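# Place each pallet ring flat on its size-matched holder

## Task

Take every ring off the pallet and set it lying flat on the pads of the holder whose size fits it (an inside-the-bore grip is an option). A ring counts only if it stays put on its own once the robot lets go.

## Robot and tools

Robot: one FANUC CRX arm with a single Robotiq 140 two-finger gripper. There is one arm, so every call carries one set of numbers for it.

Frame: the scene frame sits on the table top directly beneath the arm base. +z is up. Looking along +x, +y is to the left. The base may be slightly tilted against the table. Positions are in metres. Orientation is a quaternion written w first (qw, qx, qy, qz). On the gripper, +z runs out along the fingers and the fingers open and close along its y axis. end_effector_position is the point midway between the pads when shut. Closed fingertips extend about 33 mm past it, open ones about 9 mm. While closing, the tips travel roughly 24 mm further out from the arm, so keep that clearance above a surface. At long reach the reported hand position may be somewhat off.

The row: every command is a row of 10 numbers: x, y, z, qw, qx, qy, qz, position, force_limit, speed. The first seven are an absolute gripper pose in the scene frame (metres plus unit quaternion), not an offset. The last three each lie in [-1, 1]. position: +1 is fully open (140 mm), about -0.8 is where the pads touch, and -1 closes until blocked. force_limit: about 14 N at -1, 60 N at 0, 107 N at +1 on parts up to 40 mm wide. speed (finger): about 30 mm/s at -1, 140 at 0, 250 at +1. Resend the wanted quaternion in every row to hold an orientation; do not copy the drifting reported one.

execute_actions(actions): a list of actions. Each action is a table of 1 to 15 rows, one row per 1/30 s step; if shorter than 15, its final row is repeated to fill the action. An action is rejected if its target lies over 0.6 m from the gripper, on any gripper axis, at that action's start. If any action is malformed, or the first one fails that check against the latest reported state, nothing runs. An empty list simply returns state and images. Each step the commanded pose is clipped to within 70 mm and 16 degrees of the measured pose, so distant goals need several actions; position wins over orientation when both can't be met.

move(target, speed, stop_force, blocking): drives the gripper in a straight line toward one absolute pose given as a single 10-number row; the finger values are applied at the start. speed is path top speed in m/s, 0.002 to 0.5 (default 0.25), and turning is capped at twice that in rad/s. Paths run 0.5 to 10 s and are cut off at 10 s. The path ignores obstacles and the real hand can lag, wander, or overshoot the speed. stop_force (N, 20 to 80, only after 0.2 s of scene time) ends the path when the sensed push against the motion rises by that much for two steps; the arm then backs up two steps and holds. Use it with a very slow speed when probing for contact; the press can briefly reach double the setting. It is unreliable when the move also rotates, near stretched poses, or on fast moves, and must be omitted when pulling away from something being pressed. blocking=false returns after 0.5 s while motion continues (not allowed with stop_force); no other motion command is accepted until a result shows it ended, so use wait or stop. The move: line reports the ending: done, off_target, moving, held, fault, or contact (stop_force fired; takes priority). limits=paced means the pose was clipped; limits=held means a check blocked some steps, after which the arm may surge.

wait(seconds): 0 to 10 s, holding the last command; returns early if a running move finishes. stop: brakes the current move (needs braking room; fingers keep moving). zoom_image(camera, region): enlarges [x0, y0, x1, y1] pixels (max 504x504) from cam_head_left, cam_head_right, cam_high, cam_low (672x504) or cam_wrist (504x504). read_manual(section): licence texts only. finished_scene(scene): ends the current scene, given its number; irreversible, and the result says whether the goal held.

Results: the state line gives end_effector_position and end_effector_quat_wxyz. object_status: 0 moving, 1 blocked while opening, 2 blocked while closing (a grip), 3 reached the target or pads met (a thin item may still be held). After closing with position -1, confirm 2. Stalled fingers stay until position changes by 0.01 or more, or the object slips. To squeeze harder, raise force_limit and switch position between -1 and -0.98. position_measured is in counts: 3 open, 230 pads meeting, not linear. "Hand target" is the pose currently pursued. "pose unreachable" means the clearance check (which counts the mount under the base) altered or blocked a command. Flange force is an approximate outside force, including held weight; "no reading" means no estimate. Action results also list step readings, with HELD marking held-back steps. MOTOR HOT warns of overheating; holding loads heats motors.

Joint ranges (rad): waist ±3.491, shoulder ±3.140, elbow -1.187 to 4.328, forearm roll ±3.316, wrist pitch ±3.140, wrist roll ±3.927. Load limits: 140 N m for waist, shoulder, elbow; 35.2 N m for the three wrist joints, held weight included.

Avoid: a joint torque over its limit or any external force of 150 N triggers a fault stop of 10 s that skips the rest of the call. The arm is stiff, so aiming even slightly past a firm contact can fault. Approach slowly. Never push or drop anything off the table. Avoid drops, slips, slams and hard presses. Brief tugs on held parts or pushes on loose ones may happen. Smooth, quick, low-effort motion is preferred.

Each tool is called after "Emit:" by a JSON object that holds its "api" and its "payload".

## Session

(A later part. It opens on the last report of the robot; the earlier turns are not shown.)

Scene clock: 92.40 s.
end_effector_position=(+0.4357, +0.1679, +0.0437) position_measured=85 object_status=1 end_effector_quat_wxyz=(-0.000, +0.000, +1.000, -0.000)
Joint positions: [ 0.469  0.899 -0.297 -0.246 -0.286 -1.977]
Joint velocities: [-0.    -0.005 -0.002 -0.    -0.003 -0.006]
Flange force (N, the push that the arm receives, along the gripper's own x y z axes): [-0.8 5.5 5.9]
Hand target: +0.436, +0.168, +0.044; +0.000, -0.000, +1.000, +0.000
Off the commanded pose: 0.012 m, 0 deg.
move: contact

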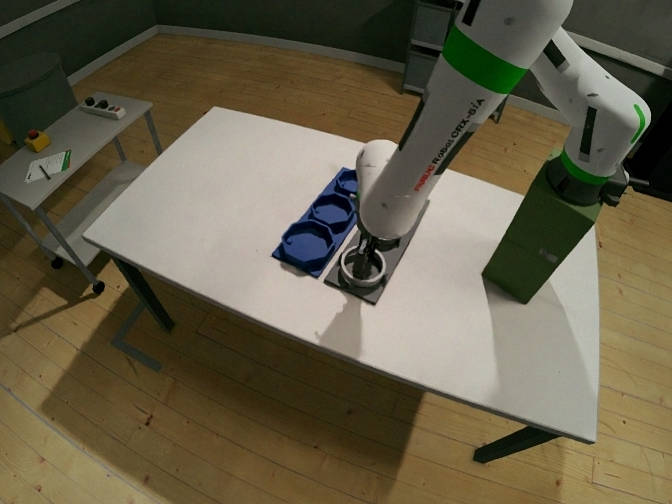

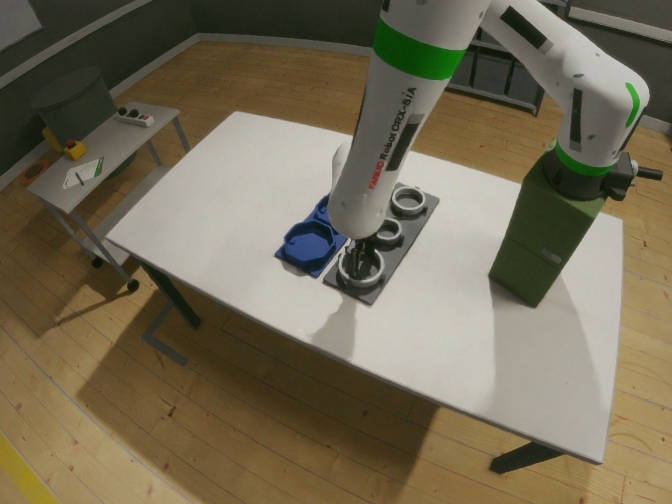

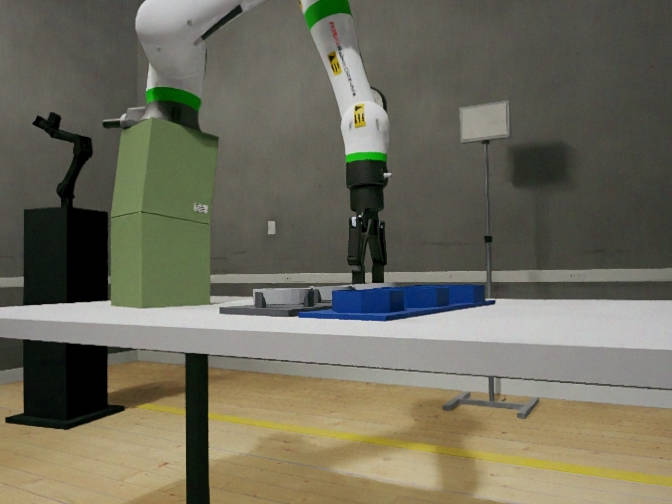

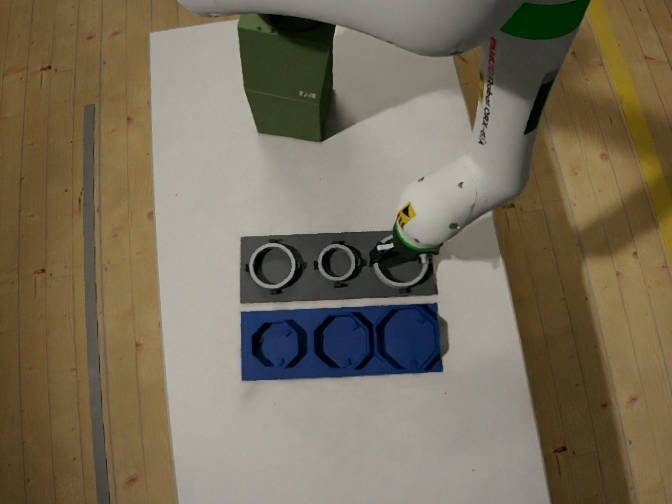

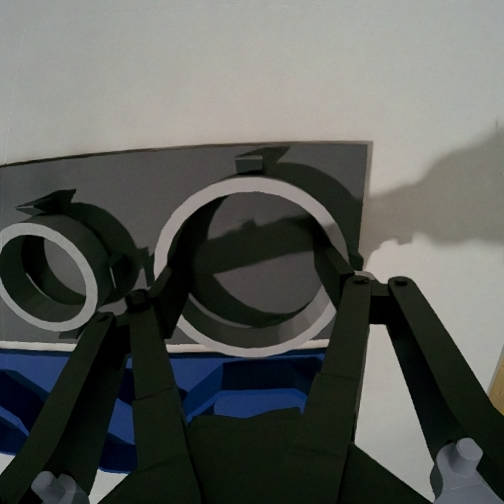

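The ring may be slightly tilted; releasing lets the guides settle it.

Emit:
{"api": "move", "payload": {"target": [0.436,0.168,0.044,0,0,1,0,0.05,0,0], "speed": 0.01}}

Emit:
{"api": "move", "payload": {"target": [0.436,0.168,0.13,0,0,1,0,0.05,0,0], "speed": 0.12}}

Emit:
{"api": "zoom_image", "payload": {"camera": "cam_head_right", "region": [310,170,450,310]}}

Emit:
{"api": "zoom_image", "payload": {"camera": "cam_high", "region": [210,260,430,330]}}

Scene clock: 95.20 s.
end_effector_position=(+0.4360, +0.1680, +0.0440) position_measured=123 object_status=3 end_effector_quat_wxyz=(+0.000, -0.000, +1.000, +0.000)
Joint positions: [ 0.468  0.899 -0.297 -0.246 -0.286 -1.978]
Joint velocities: [ 0.    -0.     0.001  0.001 -0.     0.001]
Flange force (N, the push that the arm receives, along the gripper's own x y z axes): [-1.2 1.6 -2.5]
Hand target: +0.436, +0.168, +0.044; +0.000, +0.000, +1.000, -0.000
Off the commanded pose: 0.000 m, 0 deg.
move: done

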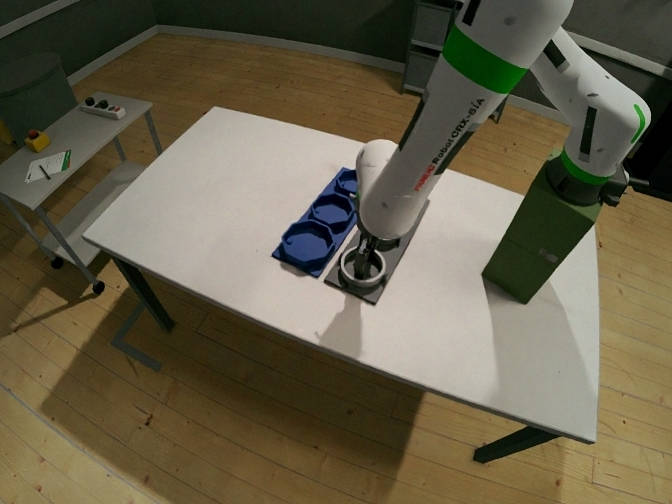

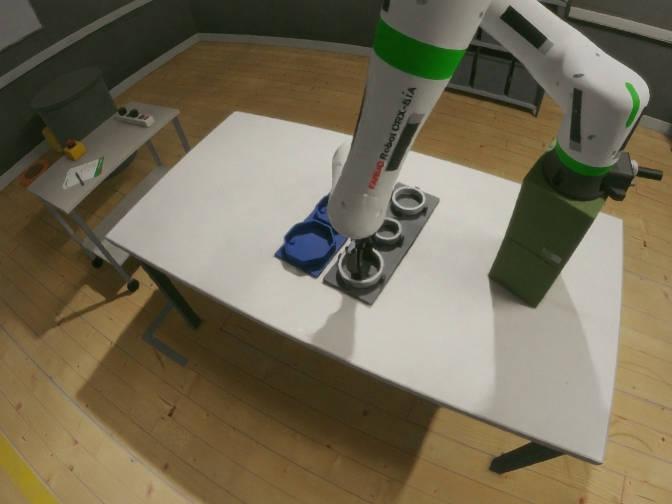

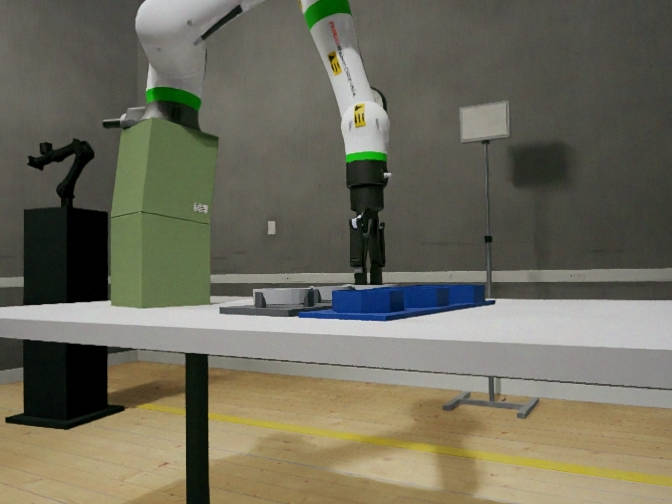

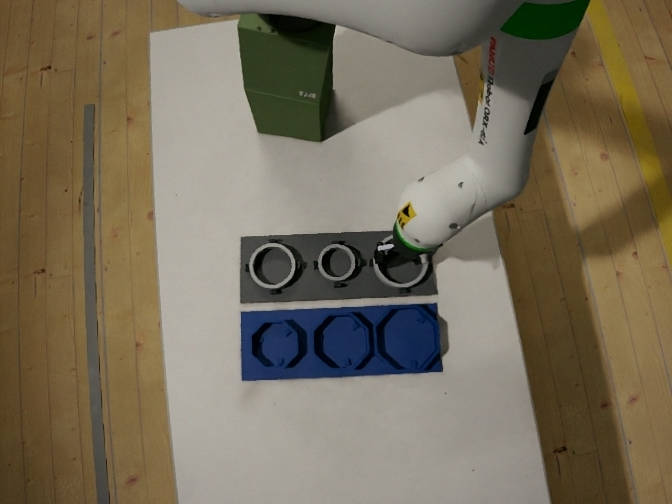

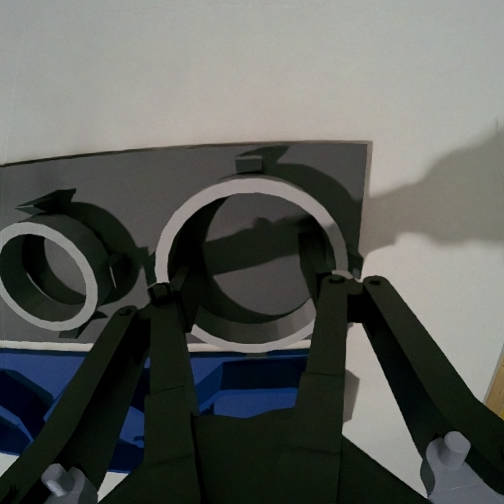

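Scene clock: 96.27 s.
end_effector_position=(+0.4361, +0.1680, +0.1298) position_measured=123 object_status=3 end_effector_quat_wxyz=(+0.000, +0.000, +1.000, -0.000)
Joint positions: [ 0.459  0.682 -0.395 -0.178 -0.403 -2.041]
Joint velocities: [ 0.    -0.001  0.    -0.001  0.     0.   ]
Flange force (N, the push that the arm receives, along the gripper's own x y z axes): [-1.9 2.0 -1.4]
Hand target: +0.436, +0.168, +0.130; +0.000, -0.000, +1.000, -0.000
Off the commanded pose: 0.000 m, 0 deg.
move: done

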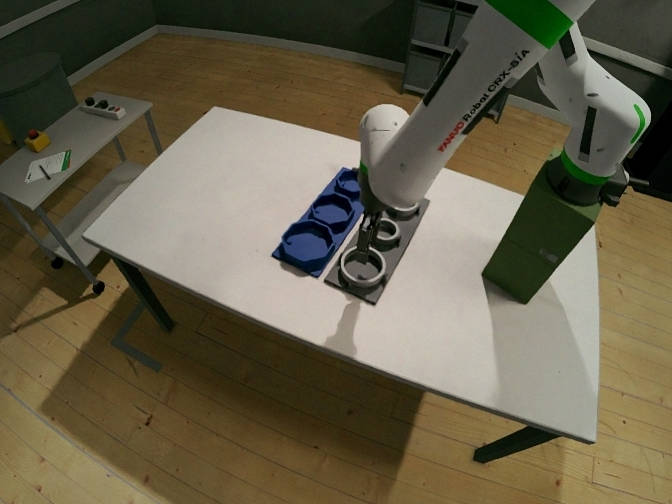

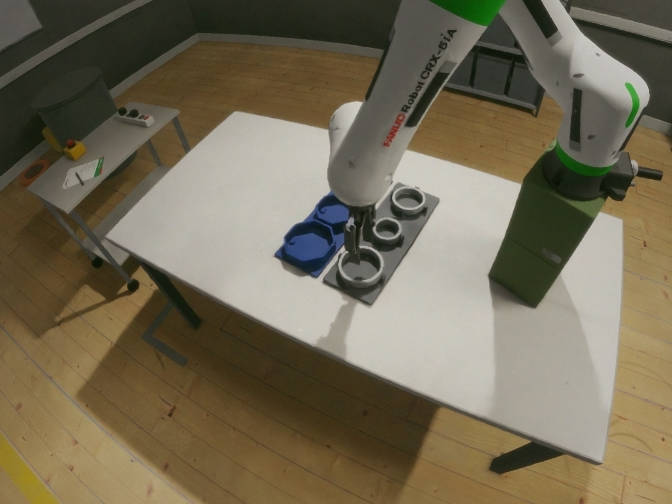

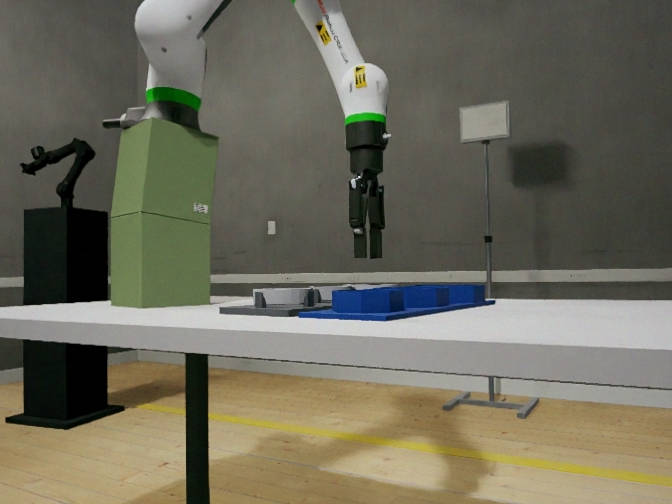

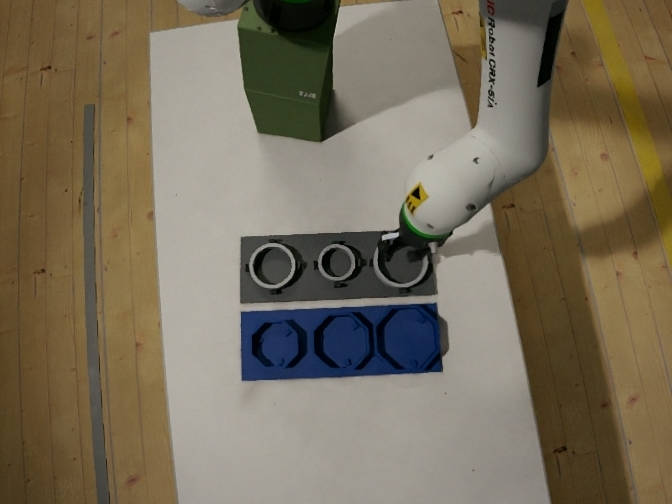

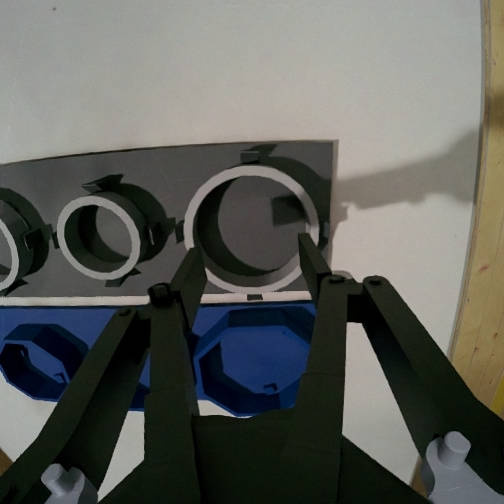

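Region (310, 170, 450, 310) of cam_head_right's 672x504 image, scaled by 3.600, with more detail than that image has.

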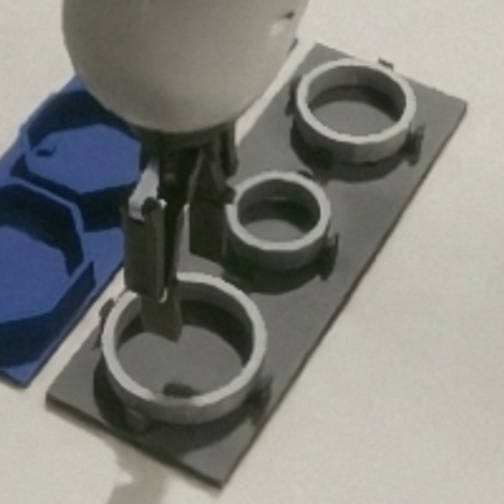

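Region (210, 260, 430, 330) of cam_high's 672x504 image, scaled by 2.291, with more detail than that image has; it fills the top 160 rows of this view, and the rest is white.

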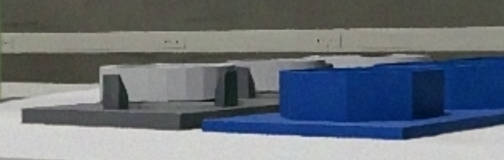

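Emit:
{"api": "finished_scene", "payload": {"scene": 1}}

The scene is finished: the task was done.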